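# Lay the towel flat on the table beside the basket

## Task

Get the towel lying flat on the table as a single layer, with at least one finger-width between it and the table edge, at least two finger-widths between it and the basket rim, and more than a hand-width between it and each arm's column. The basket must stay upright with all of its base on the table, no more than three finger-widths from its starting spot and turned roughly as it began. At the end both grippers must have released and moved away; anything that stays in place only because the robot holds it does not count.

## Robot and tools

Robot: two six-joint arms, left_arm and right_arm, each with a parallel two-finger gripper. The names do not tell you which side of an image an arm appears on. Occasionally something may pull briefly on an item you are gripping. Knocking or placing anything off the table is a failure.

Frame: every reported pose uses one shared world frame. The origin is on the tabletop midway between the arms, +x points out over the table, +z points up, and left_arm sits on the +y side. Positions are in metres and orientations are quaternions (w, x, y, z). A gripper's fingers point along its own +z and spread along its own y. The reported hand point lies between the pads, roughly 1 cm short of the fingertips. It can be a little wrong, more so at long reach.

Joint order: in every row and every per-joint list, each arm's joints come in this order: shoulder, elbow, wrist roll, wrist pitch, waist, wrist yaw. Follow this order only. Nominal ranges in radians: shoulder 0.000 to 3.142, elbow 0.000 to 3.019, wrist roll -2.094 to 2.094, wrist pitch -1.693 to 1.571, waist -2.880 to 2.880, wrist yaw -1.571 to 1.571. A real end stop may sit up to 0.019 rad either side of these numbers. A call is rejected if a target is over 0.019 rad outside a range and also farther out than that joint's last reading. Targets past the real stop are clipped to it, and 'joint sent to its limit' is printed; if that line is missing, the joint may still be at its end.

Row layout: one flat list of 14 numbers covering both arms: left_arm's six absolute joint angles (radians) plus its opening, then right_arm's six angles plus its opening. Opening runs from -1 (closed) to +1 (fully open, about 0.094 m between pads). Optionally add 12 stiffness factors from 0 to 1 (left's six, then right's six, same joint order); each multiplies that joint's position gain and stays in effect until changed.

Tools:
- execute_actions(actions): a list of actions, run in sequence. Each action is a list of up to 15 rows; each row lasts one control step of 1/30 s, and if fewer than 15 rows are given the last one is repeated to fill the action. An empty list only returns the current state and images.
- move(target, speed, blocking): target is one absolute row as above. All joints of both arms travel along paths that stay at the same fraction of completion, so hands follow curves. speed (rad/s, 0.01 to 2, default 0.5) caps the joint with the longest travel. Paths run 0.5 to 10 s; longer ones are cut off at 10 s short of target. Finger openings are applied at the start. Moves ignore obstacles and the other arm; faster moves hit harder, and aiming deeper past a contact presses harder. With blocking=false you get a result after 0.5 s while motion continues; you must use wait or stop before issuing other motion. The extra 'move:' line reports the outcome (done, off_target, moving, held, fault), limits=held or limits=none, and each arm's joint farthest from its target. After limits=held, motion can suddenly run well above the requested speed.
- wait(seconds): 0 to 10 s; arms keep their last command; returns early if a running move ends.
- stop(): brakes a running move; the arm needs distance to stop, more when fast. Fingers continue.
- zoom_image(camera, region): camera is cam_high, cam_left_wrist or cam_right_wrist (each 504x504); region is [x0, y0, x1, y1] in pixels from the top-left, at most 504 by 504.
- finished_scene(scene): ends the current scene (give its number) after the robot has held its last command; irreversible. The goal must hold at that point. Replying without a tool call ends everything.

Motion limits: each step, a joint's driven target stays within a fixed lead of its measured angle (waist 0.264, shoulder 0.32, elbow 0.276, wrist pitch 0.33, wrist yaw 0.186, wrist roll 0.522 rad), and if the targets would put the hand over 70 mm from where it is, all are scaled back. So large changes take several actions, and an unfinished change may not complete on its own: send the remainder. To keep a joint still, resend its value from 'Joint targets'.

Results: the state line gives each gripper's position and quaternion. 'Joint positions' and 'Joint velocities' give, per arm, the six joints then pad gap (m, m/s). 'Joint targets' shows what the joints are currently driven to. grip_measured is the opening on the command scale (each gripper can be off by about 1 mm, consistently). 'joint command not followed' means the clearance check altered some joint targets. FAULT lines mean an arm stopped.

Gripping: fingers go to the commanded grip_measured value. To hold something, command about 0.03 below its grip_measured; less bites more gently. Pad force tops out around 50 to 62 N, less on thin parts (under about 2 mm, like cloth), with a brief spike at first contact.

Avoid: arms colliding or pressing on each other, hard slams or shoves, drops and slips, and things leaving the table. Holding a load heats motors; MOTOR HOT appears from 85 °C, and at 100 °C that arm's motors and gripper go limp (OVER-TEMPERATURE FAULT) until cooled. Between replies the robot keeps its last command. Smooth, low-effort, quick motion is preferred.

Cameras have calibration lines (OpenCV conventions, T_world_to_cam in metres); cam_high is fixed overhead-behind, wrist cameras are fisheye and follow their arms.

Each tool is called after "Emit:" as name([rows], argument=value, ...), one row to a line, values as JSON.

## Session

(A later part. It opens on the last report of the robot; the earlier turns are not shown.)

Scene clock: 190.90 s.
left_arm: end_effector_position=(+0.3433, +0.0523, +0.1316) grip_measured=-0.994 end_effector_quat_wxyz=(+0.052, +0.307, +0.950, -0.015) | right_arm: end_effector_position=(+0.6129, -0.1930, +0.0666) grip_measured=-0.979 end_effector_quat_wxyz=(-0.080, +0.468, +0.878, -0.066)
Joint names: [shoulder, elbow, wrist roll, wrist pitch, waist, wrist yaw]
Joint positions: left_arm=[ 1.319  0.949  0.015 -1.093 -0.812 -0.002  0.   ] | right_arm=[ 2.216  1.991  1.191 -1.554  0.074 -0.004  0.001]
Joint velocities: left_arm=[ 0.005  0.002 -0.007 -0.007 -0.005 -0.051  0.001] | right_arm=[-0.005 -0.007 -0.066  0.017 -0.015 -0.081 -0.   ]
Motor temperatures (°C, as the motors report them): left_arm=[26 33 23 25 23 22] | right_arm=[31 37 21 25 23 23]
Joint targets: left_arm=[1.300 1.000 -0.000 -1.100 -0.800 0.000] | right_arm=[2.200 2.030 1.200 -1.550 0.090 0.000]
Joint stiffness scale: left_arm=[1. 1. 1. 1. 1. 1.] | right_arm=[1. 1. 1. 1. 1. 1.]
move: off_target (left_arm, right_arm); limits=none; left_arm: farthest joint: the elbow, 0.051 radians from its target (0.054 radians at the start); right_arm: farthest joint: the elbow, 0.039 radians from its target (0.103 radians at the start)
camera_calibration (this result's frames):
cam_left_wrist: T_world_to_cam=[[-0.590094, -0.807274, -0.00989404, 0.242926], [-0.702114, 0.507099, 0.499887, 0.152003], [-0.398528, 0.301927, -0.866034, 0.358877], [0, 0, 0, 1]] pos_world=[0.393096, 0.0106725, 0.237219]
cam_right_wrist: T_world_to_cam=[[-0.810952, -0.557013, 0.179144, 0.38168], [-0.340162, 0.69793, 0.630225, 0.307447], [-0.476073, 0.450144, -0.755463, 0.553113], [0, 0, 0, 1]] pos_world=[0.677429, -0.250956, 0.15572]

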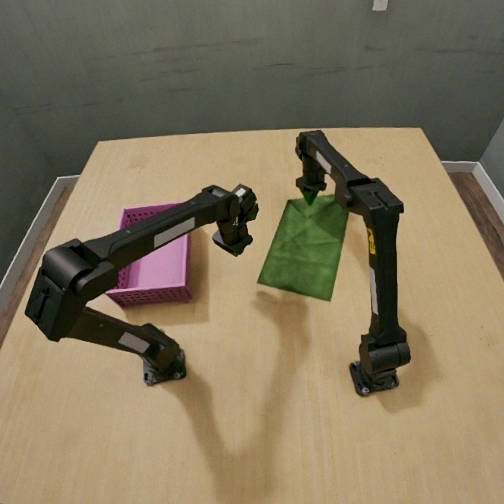

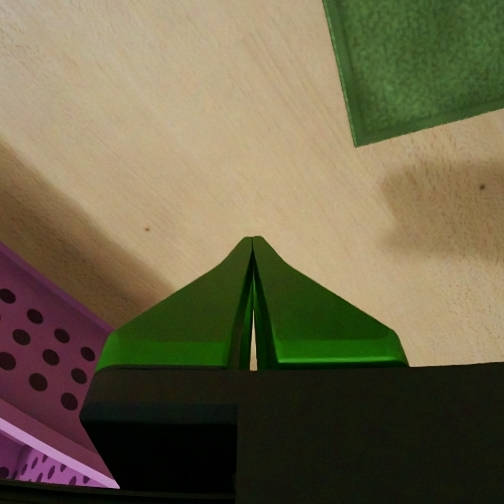

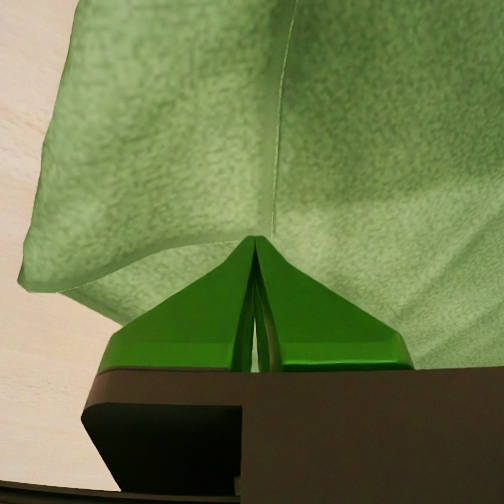

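Emit:
move(target=[1.85,1.5,0,-1.15,-0.98,0,-1,2.22,2.0,1.2,-1.6,0.06,0,-0.15], speed=0.8)

Emit:
move(target=[2.03,1.47,0,-1.07,-0.98,0,-1,2.34,2.0,1.2,-1.54,0.06,0,-0.15], speed=0.2)

Emit:
move(target=[2.03,1.47,0,-1.07,-0.98,0,-1,2.35,2.0,1.2,-1.54,0.06,0,-1])

Emit:
move(target=[2.03,1.47,0,-1.07,-0.98,0,-1,2.23,2.08,1.2,-1.55,0.09,0,-1], speed=0.2)

Scene clock: 197.17 s.
left_arm: end_effector_position=(+0.4304, -0.1174, +0.0794) grip_measured=-0.994 end_effector_quat_wxyz=(+0.012, +0.384, +0.923, -0.004) | right_arm: end_effector_position=(+0.6044, -0.1949, +0.0686) grip_measured=-0.152 end_effector_quat_wxyz=(-0.094, +0.467, +0.876, -0.077)
Joint names: [shoulder, elbow, wrist roll, wrist pitch, waist, wrist yaw]
Joint positions: left_arm=[ 1.857  1.455  0.015 -1.143 -0.974 -0.002  0.   ] | right_arm=[ 2.216  1.991  1.191 -1.59   0.074 -0.004  0.04 ]
Joint velocities: left_arm=[-0.005 -0.002  0.066 -0.007 -0.005 -0.081  0.   ] | right_arm=[ 0.005 -0.002  0.037 -0.012  0.005  0.022 -0.   ]
Motor temperatures (°C, as the motors report them): left_arm=[26 33 23 25 23 22] | right_arm=[31 37 21 25 23 23]
Joint targets: left_arm=[1.850 1.500 0.000 -1.150 -0.980 0.000] | right_arm=[2.220 2.000 1.200 -1.600 0.060 0.000]
Joint stiffness scale: left_arm=[1. 1. 1. 1. 1. 1.] | right_arm=[1. 1. 1. 1. 1. 1.]
move: off_target (left_arm); limits=none; left_arm: farthest joint: the elbow, 0.045 radians from its target (0.551 radians at the start); right_arm: farthest joint: the waist, 0.014 radians from its target (0.014 radians at the start)
camera_calibration (this result's frames):
cam_left_wrist: T_world_to_cam=[[-0.713213, -0.700908, -0.00741546, 0.221977], [-0.579332, 0.583481, 0.569144, 0.275914], [-0.394591, 0.410217, -0.822205, 0.407172], [0, 0, 0, 1]] pos_world=[0.478829, -0.172434, 0.17939]
cam_right_wrist: T_world_to_cam=[[-0.804022, -0.555524, 0.211994, 0.367268], [-0.317718, 0.702754, 0.636546, 0.291512], [-0.502596, 0.444443, -0.74153, 0.56537], [0, 0, 0, 1]] pos_world=[0.672063, -0.25211, 0.155819]

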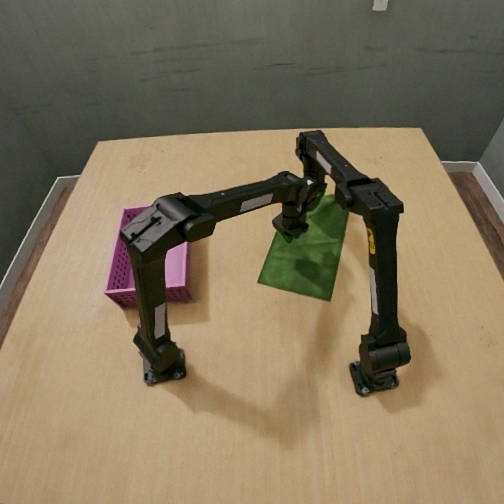

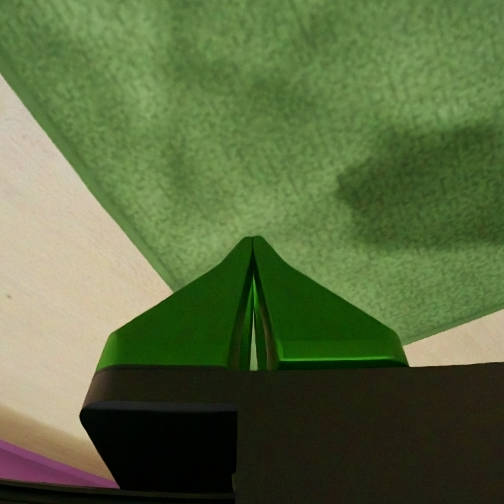

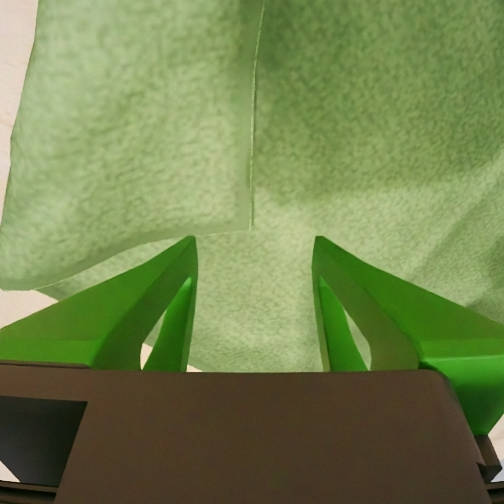

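Scene clock: 198.30 s.
left_arm: end_effector_position=(+0.4322, -0.1192, +0.0211) grip_measured=-0.994 end_effector_quat_wxyz=(-0.017, +0.384, +0.923, +0.007) | right_arm: end_effector_position=(+0.6062, -0.1945, +0.0275) grip_measured=-0.152 end_effector_quat_wxyz=(-0.108, +0.466, +0.874, -0.089)
Joint names: [shoulder, elbow, wrist roll, wrist pitch, waist, wrist yaw]
Joint positions: left_arm=[ 1.966  1.454  0.015 -1.095 -0.974 -0.002  0.   ] | right_arm=[ 2.282  1.991  1.191 -1.56   0.074 -0.004  0.04 ]
Joint velocities: left_arm=[-0.015 -0.007  0.066 -0.027  0.005 -0.095 -0.   ] | right_arm=[-0.005 -0.022 -0.007 -0.007 -0.015  0.037 -0.001]
Motor temperatures (°C, as the motors report them): left_arm=[26 33 23 25 23 22] | right_arm=[31 37 21 25 23 23]
Joint targets: left_arm=[2.030 1.470 0.000 -1.070 -0.980 -0.000] | right_arm=[2.340 2.000 1.200 -1.540 0.060 -0.000]
Joint stiffness scale: left_arm=[1. 1. 1. 1. 1. 1.] | right_arm=[1. 1. 1. 1. 1. 1.]
move: off_target (left_arm, right_arm); limits=none; left_arm: farthest joint: the shoulder, 0.064 radians from its target (0.173 radians at the start); right_arm: farthest joint: the shoulder, 0.058 radians from its target (0.124 radians at the start)
camera_calibration (this result's frames):
cam_left_wrist: T_world_to_cam=[[-0.713514, -0.700615, -0.00607742, 0.221735], [-0.552873, 0.557681, 0.619131, 0.295589], [-0.430383, 0.445119, -0.785264, 0.37955], [0, 0, 0, 1]] pos_world=[0.484986, -0.178438, 0.116386]
cam_right_wrist: T_world_to_cam=[[-0.796116, -0.553824, 0.243883, 0.372312], [-0.295544, 0.707521, 0.641925, 0.305333], [-0.528066, 0.438968, -0.726948, 0.549574], [0, 0, 0, 1]] pos_world=[0.676854, -0.25108, 0.11271]

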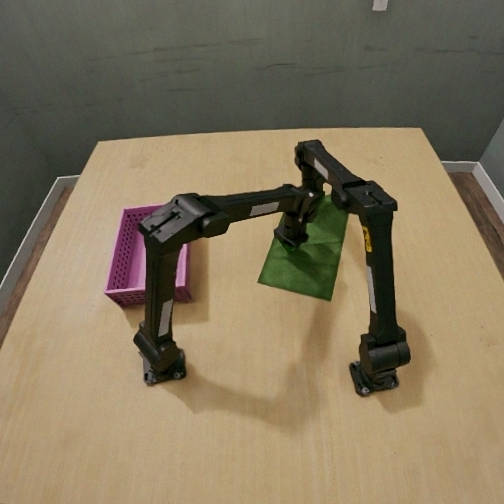

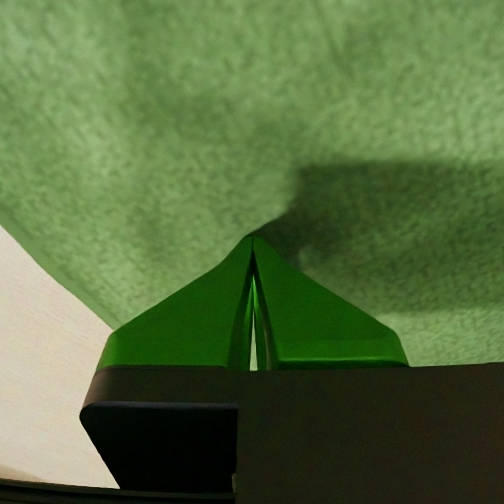

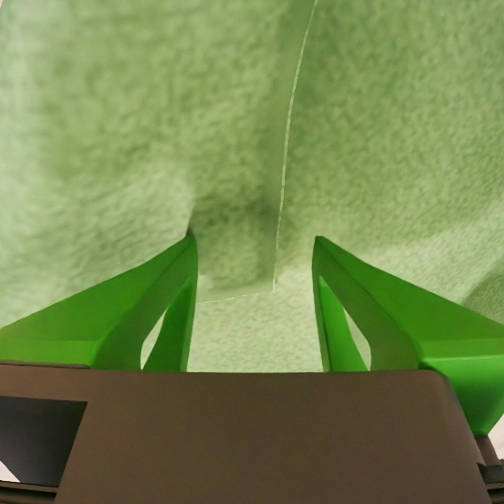

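Scene clock: 199.00 s.
left_arm: end_effector_position=(+0.4322, -0.1193, +0.0211) grip_measured=-0.994 end_effector_quat_wxyz=(-0.016, +0.384, +0.923, +0.007) | right_arm: end_effector_position=(+0.6050, -0.1947, +0.0227) grip_measured=-0.978 end_effector_quat_wxyz=(-0.110, +0.466, +0.873, -0.091)
Joint names: [shoulder, elbow, wrist roll, wrist pitch, waist, wrist yaw]
Joint positions: left_arm=[ 1.966  1.454  0.015 -1.095 -0.974 -0.002  0.   ] | right_arm=[ 2.288  1.988  1.191 -1.557  0.074 -0.004  0.001]
Joint velocities: left_arm=[-0.015 -0.002 -0.022  0.002 -0.005 -0.007 -0.001] | right_arm=[-0.005  0.007  0.007 -0.002  0.005 -0.022 -0.001]
Motor temperatures (°C, as the motors report them): left_arm=[26 33 23 25 23 22] | right_arm=[31 37 21 25 23 23]
Joint targets: left_arm=[2.030 1.470 -0.000 -1.070 -0.980 0.000] | right_arm=[2.350 2.000 1.200 -1.540 0.060 -0.000]
Joint stiffness scale: left_arm=[1. 1. 1. 1. 1. 1.] | right_arm=[1. 1. 1. 1. 1. 1.]
move: off_target (left_arm, right_arm); limits=none; left_arm: farthest joint: the shoulder, 0.064 radians from its target (0.064 radians at the start); right_arm: farthest joint: the shoulder, 0.062 radians from its target (0.068 radians at the start)
camera_calibration (this result's frames):
cam_left_wrist: T_world_to_cam=[[-0.713512, -0.700617, -0.0060857, 0.221736], [-0.553042, 0.557846, 0.618832, 0.295764], [-0.430169, 0.444909, -0.7855, 0.379493], [0, 0, 0, 1]] pos_world=[0.485027, -0.178478, 0.116413]
cam_right_wrist: T_world_to_cam=[[-0.794665, -0.553151, 0.250062, 0.371528], [-0.290986, 0.708622, 0.642792, 0.305708], [-0.532761, 0.43804, -0.724077, 0.548139], [0, 0, 0, 1]] pos_world=[0.676224, -0.251228, 0.107483]

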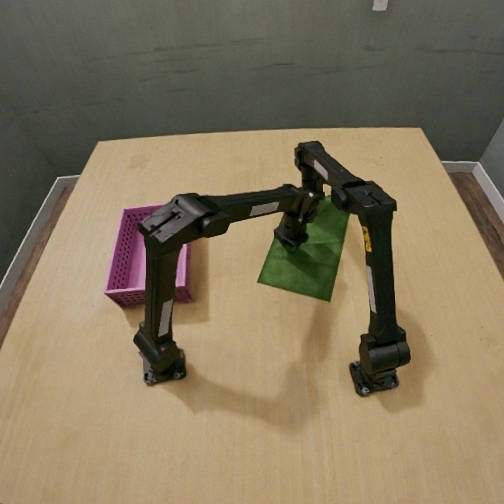

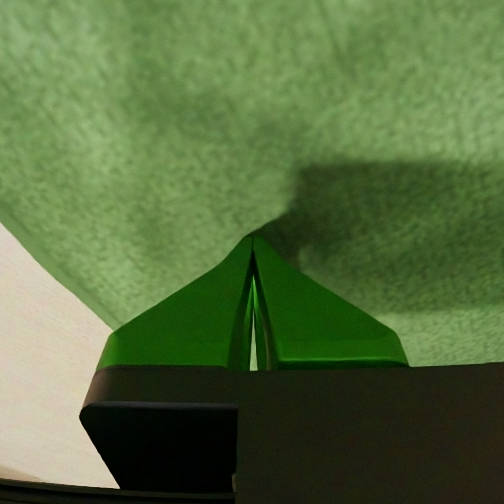

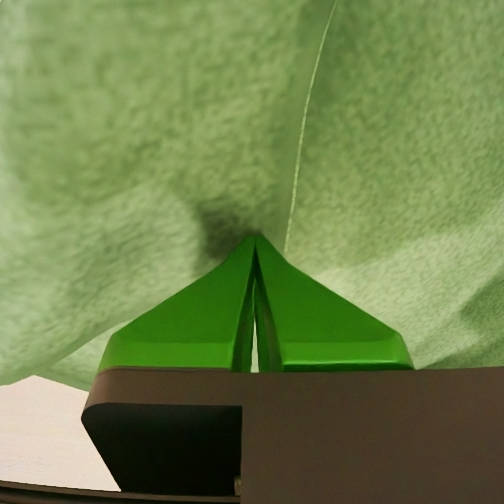

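Scene clock: 200.00 s.
left_arm: end_effector_position=(+0.4323, -0.1193, +0.0211) grip_measured=-0.994 end_effector_quat_wxyz=(-0.016, +0.384, +0.923, +0.007) | right_arm: end_effector_position=(+0.6252, -0.1904, +0.0625) grip_measured=-0.978 end_effector_quat_wxyz=(-0.076, +0.468, +0.878, -0.062)
Joint names: [shoulder, elbow, wrist roll, wrist pitch, waist, wrist yaw]
Joint positions: left_arm=[ 1.966  1.454  0.015 -1.095 -0.974 -0.002  0.   ] | right_arm=[ 2.249  2.039  1.191 -1.557  0.074 -0.004  0.001]
Joint velocities: left_arm=[-0.024 -0.002 -0.007 -0.022 -0.005 -0.007 -0.001] | right_arm=[ 0.005 -0.022 -0.022  0.012 -0.005  0.007  0.   ]
Motor temperatures (°C, as the motors report them): left_arm=[26 33 23 25 23 22] | right_arm=[31 37 21 25 23 23]
Joint targets: left_arm=[2.030 1.470 0.000 -1.070 -0.980 -0.000] | right_arm=[2.230 2.080 1.200 -1.550 0.090 0.000]
Joint stiffness scale: left_arm=[1. 1. 1. 1. 1. 1.] | right_arm=[1. 1. 1. 1. 1. 1.]
move: off_target (left_arm, right_arm); limits=none; left_arm: farthest joint: the shoulder, 0.064 radians from its target (0.064 radians at the start); right_arm: farthest joint: the elbow, 0.041 radians from its target (0.092 radians at the start)
camera_calibration (this result's frames):
cam_left_wrist: T_world_to_cam=[[-0.71351, -0.700618, -0.00609399, 0.221738], [-0.553211, 0.558011, 0.618532, 0.295939], [-0.429954, 0.4447, -0.785736, 0.379435], [0, 0, 0, 1]] pos_world=[0.485068, -0.178518, 0.11644]
cam_right_wrist: T_world_to_cam=[[-0.813235, -0.557142, 0.168052, 0.396041], [-0.347418, 0.696492, 0.627853, 0.316834], [-0.46685, 0.452208, -0.759973, 0.549573], [0, 0, 0, 1]] pos_world=[0.688716, -0.248542, 0.15218]

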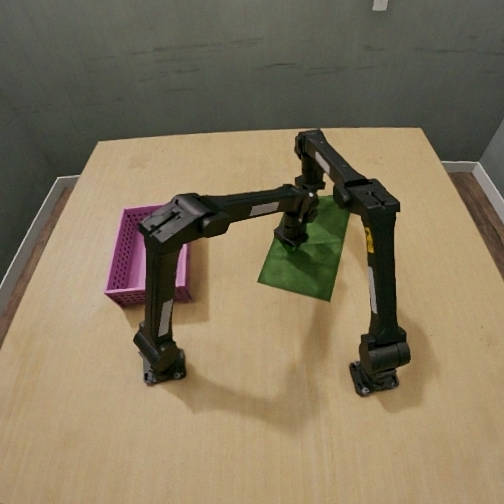

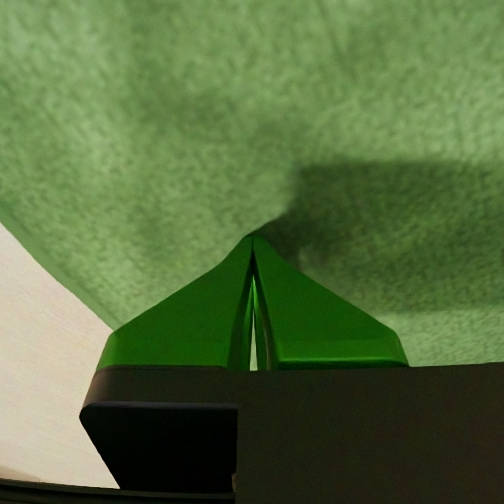

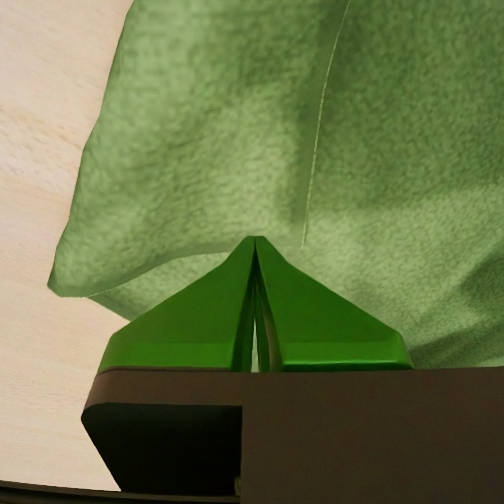

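Emit:
move(target=[2.03,1.47,0,-1.07,-0.98,0,-1,2.33,1.99,1.2,-1.54,0.08,0,-1], speed=0.2)

Emit:
move(target=[2.03,1.47,0,-1.07,-0.98,0,-1,2.52,2.42,1.2,-1.45,0.13,0,-1], speed=0.2)

Emit:
move(target=[1.5,1.2,0,-1.15,-0.9,0,-1,2.2,2.25,1.2,-1.6,0.13,0,-1])

Scene clock: 205.57 s.
left_arm: end_effector_position=(+0.4324, -0.1194, +0.0211) grip_measured=-0.994 end_effector_quat_wxyz=(-0.016, +0.384, +0.923, +0.007) | right_arm: end_effector_position=(+0.6096, -0.1938, +0.0231) grip_measured=-0.979 end_effector_quat_wxyz=(-0.105, +0.466, +0.874, -0.086)
Joint names: [shoulder, elbow, wrist roll, wrist pitch, waist, wrist yaw]
Joint positions: left_arm=[ 1.966  1.454  0.015 -1.094 -0.974 -0.002  0.   ] | right_arm=[ 2.29   1.997  1.191 -1.549  0.074 -0.003  0.001]
Joint velocities: left_arm=[ 0.005 -0.027  0.037  0.002 -0.005  0.007 -0.   ] | right_arm=[-0.015 -0.007  0.022 -0.017 -0.005  0.022 -0.   ]
Motor temperatures (°C, as the motors report them): left_arm=[26 32 23 25 23 22] | right_arm=[31 38 21 25 23 23]
Joint targets: left_arm=[2.030 1.470 -0.000 -1.070 -0.980 0.000] | right_arm=[2.330 1.990 1.200 -1.540 0.080 0.000]
Joint stiffness scale: left_arm=[1. 1. 1. 1. 1. 1.] | right_arm=[1. 1. 1. 1. 1. 1.]
move: off_target (left_arm, right_arm); limits=none; left_arm: farthest joint: the shoulder, 0.064 radians from its target (0.064 radians at the start); right_arm: farthest joint: the shoulder, 0.040 radians from its target (0.081 radians at the start)
camera_calibration (this result's frames):
cam_left_wrist: T_world_to_cam=[[-0.713509, -0.70062, -0.00610227, 0.221739], [-0.55338, 0.558175, 0.618232, 0.296113], [-0.42974, 0.444491, -0.785972, 0.379378], [0, 0, 0, 1]] pos_world=[0.48511, -0.178558, 0.116467]
cam_right_wrist: T_world_to_cam=[[-0.797991, -0.55387, 0.237569, 0.377724], [-0.299965, 0.706918, 0.640538, 0.311284], [-0.522716, 0.439881, -0.730255, 0.544888], [0, 0, 0, 1]] pos_world=[0.679616, -0.250528, 0.108783]

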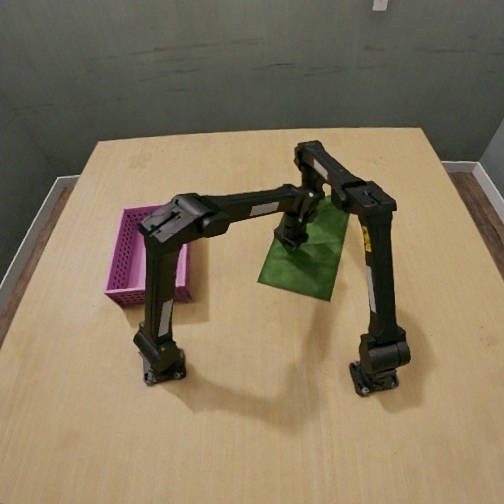

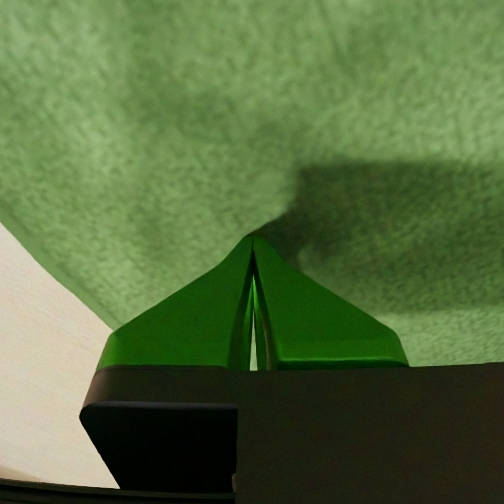

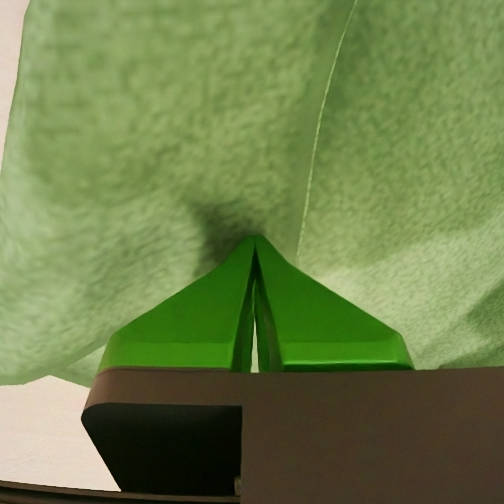

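Scene clock: 208.03 s.
left_arm: end_effector_position=(+0.4347, -0.1216, +0.0209) grip_measured=-0.994 end_effector_quat_wxyz=(-0.010, +0.383, +0.923, +0.005) | right_arm: end_effector_position=(+0.7227, -0.1402, +0.0214) grip_measured=-0.979 end_effector_quat_wxyz=(+0.001, +0.453, +0.891, +0.003)
Joint names: [shoulder, elbow, wrist roll, wrist pitch, waist, wrist yaw]
Joint positions: left_arm=[ 1.966  1.455  0.014 -1.082 -0.974 -0.002  0.   ] | right_arm=[ 2.485  2.378  1.191 -1.458  0.113 -0.003  0.001]
Joint velocities: left_arm=[-0.015  0.007 -0.007 -0.007 -0.015  0.022 -0.   ] | right_arm=[-0.015  0.002 -0.095  0.002  0.005 -0.022  0.   ]
Motor temperatures (°C, as the motors report them): left_arm=[26 32 23 25 23 22] | right_arm=[31 38 21 25 23 23]
Joint targets: left_arm=[2.030 1.470 -0.000 -1.070 -0.980 0.000] | right_arm=[2.520 2.420 1.200 -1.450 0.130 0.000]
Joint stiffness scale: left_arm=[1. 1. 1. 1. 1. 1.] | right_arm=[1. 1. 1. 1. 1. 1.]
move: off_target (left_arm, right_arm); limits=none; left_arm: farthest joint: the shoulder, 0.064 radians from its target (0.064 radians at the start); right_arm: farthest joint: the elbow, 0.042 radians from its target (0.423 radians at the start)
camera_calibration (this result's frames):
cam_left_wrist: T_world_to_cam=[[-0.712922, -0.701211, -0.00677375, 0.22156], [-0.559502, 0.56297, 0.608294, 0.302199], [-0.422729, 0.437456, -0.793683, 0.377488], [0, 0, 0, 1]] pos_world=[0.486612, -0.179904, 0.117281]
cam_right_wrist: T_world_to_cam=[[-0.805877, -0.591823, -0.0175463, 0.503894], [-0.492005, 0.652881, 0.575915, 0.441065], [-0.329384, 0.472749, -0.817321, 0.445893], [0, 0, 0, 1]] pos_world=[0.769953, -0.200542, 0.119263]

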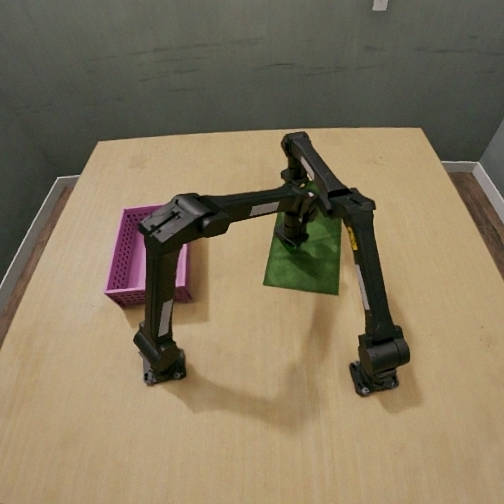

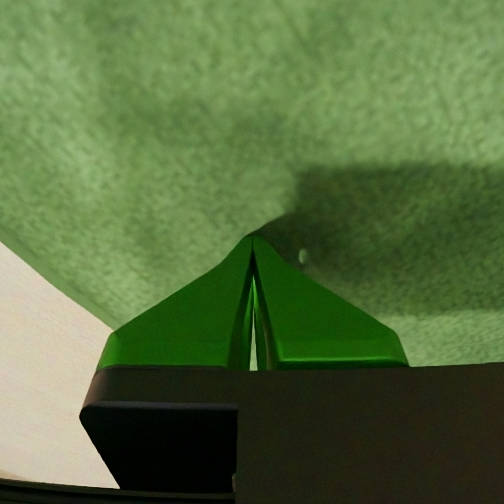

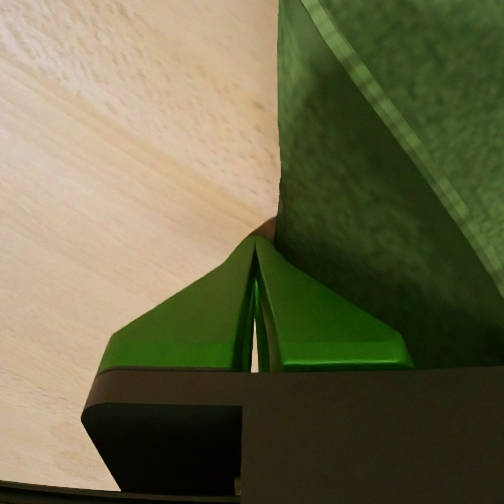

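Scene clock: 209.57 s.
left_arm: end_effector_position=(+0.3810, -0.0301, +0.1508) grip_measured=-0.994 end_effector_quat_wxyz=(+0.053, +0.354, +0.933, -0.018) | right_arm: end_effector_position=(+0.6682, -0.1542, +0.1611) grip_measured=-0.979 end_effector_quat_wxyz=(+0.005, +0.453, +0.891, +0.006)
Joint names: [shoulder, elbow, wrist roll, wrist pitch, waist, wrist yaw]
Joint positions: left_arm=[ 1.507  1.194  0.014 -1.145 -0.913 -0.002  0.   ] | right_arm=[ 2.212  2.247  1.191 -1.591  0.113 -0.003  0.001]
Joint velocities: left_arm=[ 0.005  0.012 -0.037 -0.007  0.005  0.022  0.001] | right_arm=[-0.005 -0.012 -0.022 -0.012 -0.005 -0.022  0.   ]
Motor temperatures (°C, as the motors report them): left_arm=[26 32 23 25 23 22] | right_arm=[31 38 21 25 23 23]
Joint targets: left_arm=[1.500 1.200 0.000 -1.150 -0.900 0.000] | right_arm=[2.200 2.250 1.200 -1.600 0.130 -0.000]
Joint stiffness scale: left_arm=[1. 1. 1. 1. 1. 1.] | right_arm=[1. 1. 1. 1. 1. 1.]
move: done; limits=held; held on 1 of 46 steps (left_arm); left_arm: farthest joint: the wrist roll, 0.014 radians from its target (0.014 radians at the start); right_arm: farthest joint: the waist, 0.017 radians from its target (0.017 radians at the start)
joint command not followed: on one or more control steps a check withheld the commanded joint targets of the left arm, and it was not sent them on those steps.
cause: the commanded joint targets would bring a part of the robot too close to another arm (this arm's wrist (the part past the wrist pitch) and the other arm's forearm (the part past the elbow)); next, command targets that bring no part of the robot closer to that arm.
camera_calibration (this result's frames):
cam_left_wrist: T_world_to_cam=[[-0.667703, -0.744366, -0.0095235, 0.230193], [-0.649562, 0.576318, 0.49591, 0.193216], [-0.36365, 0.337307, -0.868322, 0.403568], [0, 0, 0, 1]] pos_world=[0.425964, -0.0761323, 0.256802]
cam_right_wrist: T_world_to_cam=[[-0.805684, -0.591774, -0.0260357, 0.45545], [-0.4971, 0.651578, 0.573007, 0.346569], [-0.322126, 0.474605, -0.819137, 0.544445], [0, 0, 0, 1]] pos_world=[0.714608, -0.21469, 0.259246]

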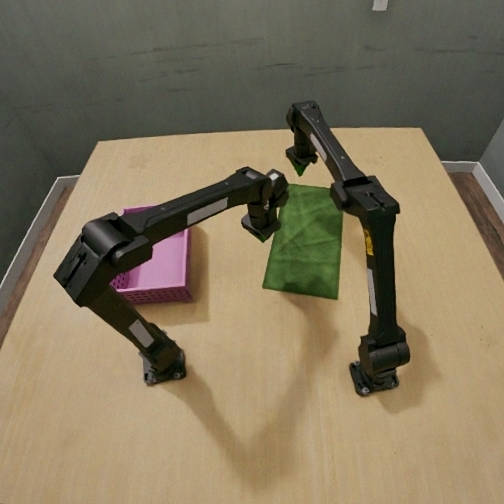

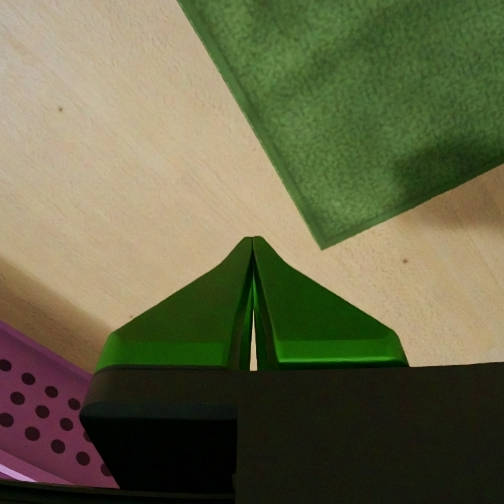

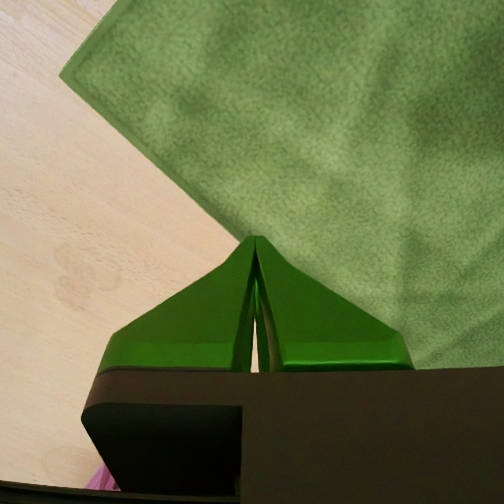

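Flipped open.

Emit:
move(target=[1.3,1.2,0,-1.15,-0.6,0,-1,1.8,1.9,1.2,-1.6,-0.5,0,-1], speed=1)

Scene clock: 212.53 s.
left_arm: end_effector_position=(+0.4408, +0.0947, +0.2332) grip_measured=-0.994 end_effector_quat_wxyz=(+0.149, +0.205, +0.967, -0.028) | right_arm: end_effector_position=(+0.5325, -0.5315, +0.2831) grip_measured=-0.979 end_effector_quat_wxyz=(+0.040, +0.703, +0.709, +0.017)
Joint names: [shoulder, elbow, wrist roll, wrist pitch, waist, wrist yaw]
Joint positions: left_arm=[ 1.305  1.184  0.014 -1.145 -0.605 -0.002  0.   ] | right_arm=[ 1.785  1.895  1.192 -1.593 -0.508  0.     0.001]
Joint velocities: left_arm=[ 0.005 -0.007  0.007  0.012 -0.005  0.037 -0.001] | right_arm=[-0.005 -0.002 -0.051 -0.007 -0.005 -0.007 -0.001]
Motor temperatures (°C, as the motors report them): left_arm=[26 32 23 25 23 22] | right_arm=[31 37 21 25 23 23]
Joint targets: left_arm=[1.300 1.200 -0.000 -1.150 -0.600 -0.000] | right_arm=[1.800 1.900 1.200 -1.600 -0.500 -0.000]
Joint stiffness scale: left_arm=[1. 1. 1. 1. 1. 1.] | right_arm=[1. 1. 1. 1. 1. 1.]
move: done; limits=none; left_arm: farthest joint: the elbow, 0.016 radians from its target (0.006 radians at the start); right_arm: farthest joint: the shoulder, 0.015 radians from its target (0.412 radians at the start)
camera_calibration (this result's frames):
cam_left_wrist: T_world_to_cam=[[-0.408753, -0.912551, -0.0131276, 0.266442], [-0.866089, 0.383326, 0.32086, 0.27394], [-0.287769, 0.142522, -0.947036, 0.458108], [0, 0, 0, 1]] pos_world=[0.477995, 0.0728432, 0.349445]
cam_right_wrist: T_world_to_cam=[[-0.995605, -0.013285, -0.0927009, 0.553449], [-0.0619689, 0.835627, 0.54579, 0.328904], [0.0702126, 0.549136, -0.832778, 0.614384], [0, 0, 0, 1]] pos_world=[0.528261, -0.60487, 0.383438]

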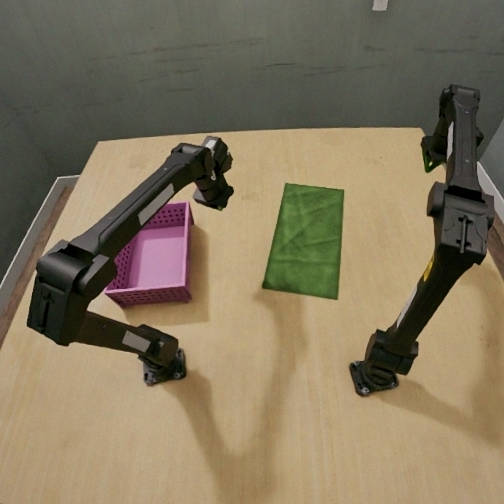

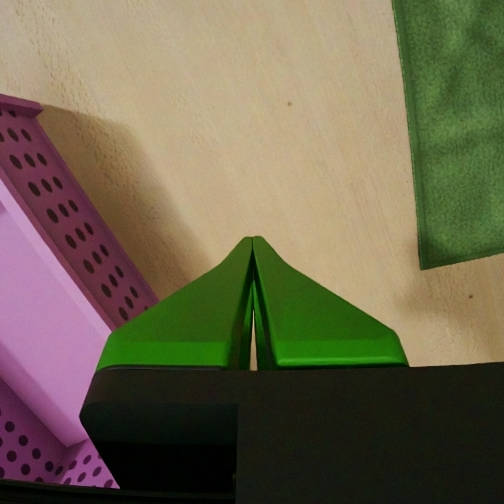

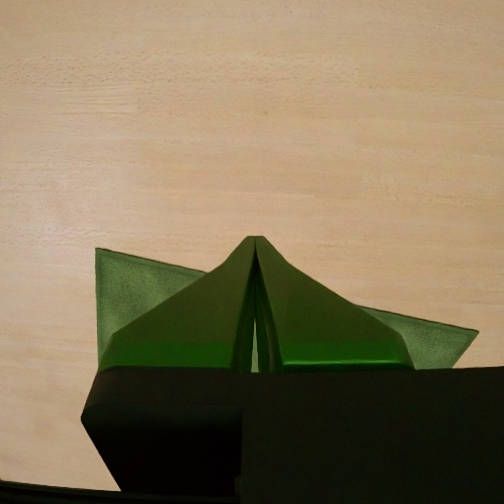

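Emit:
finished_scene(scene=2)

The scene is finished: the task was done.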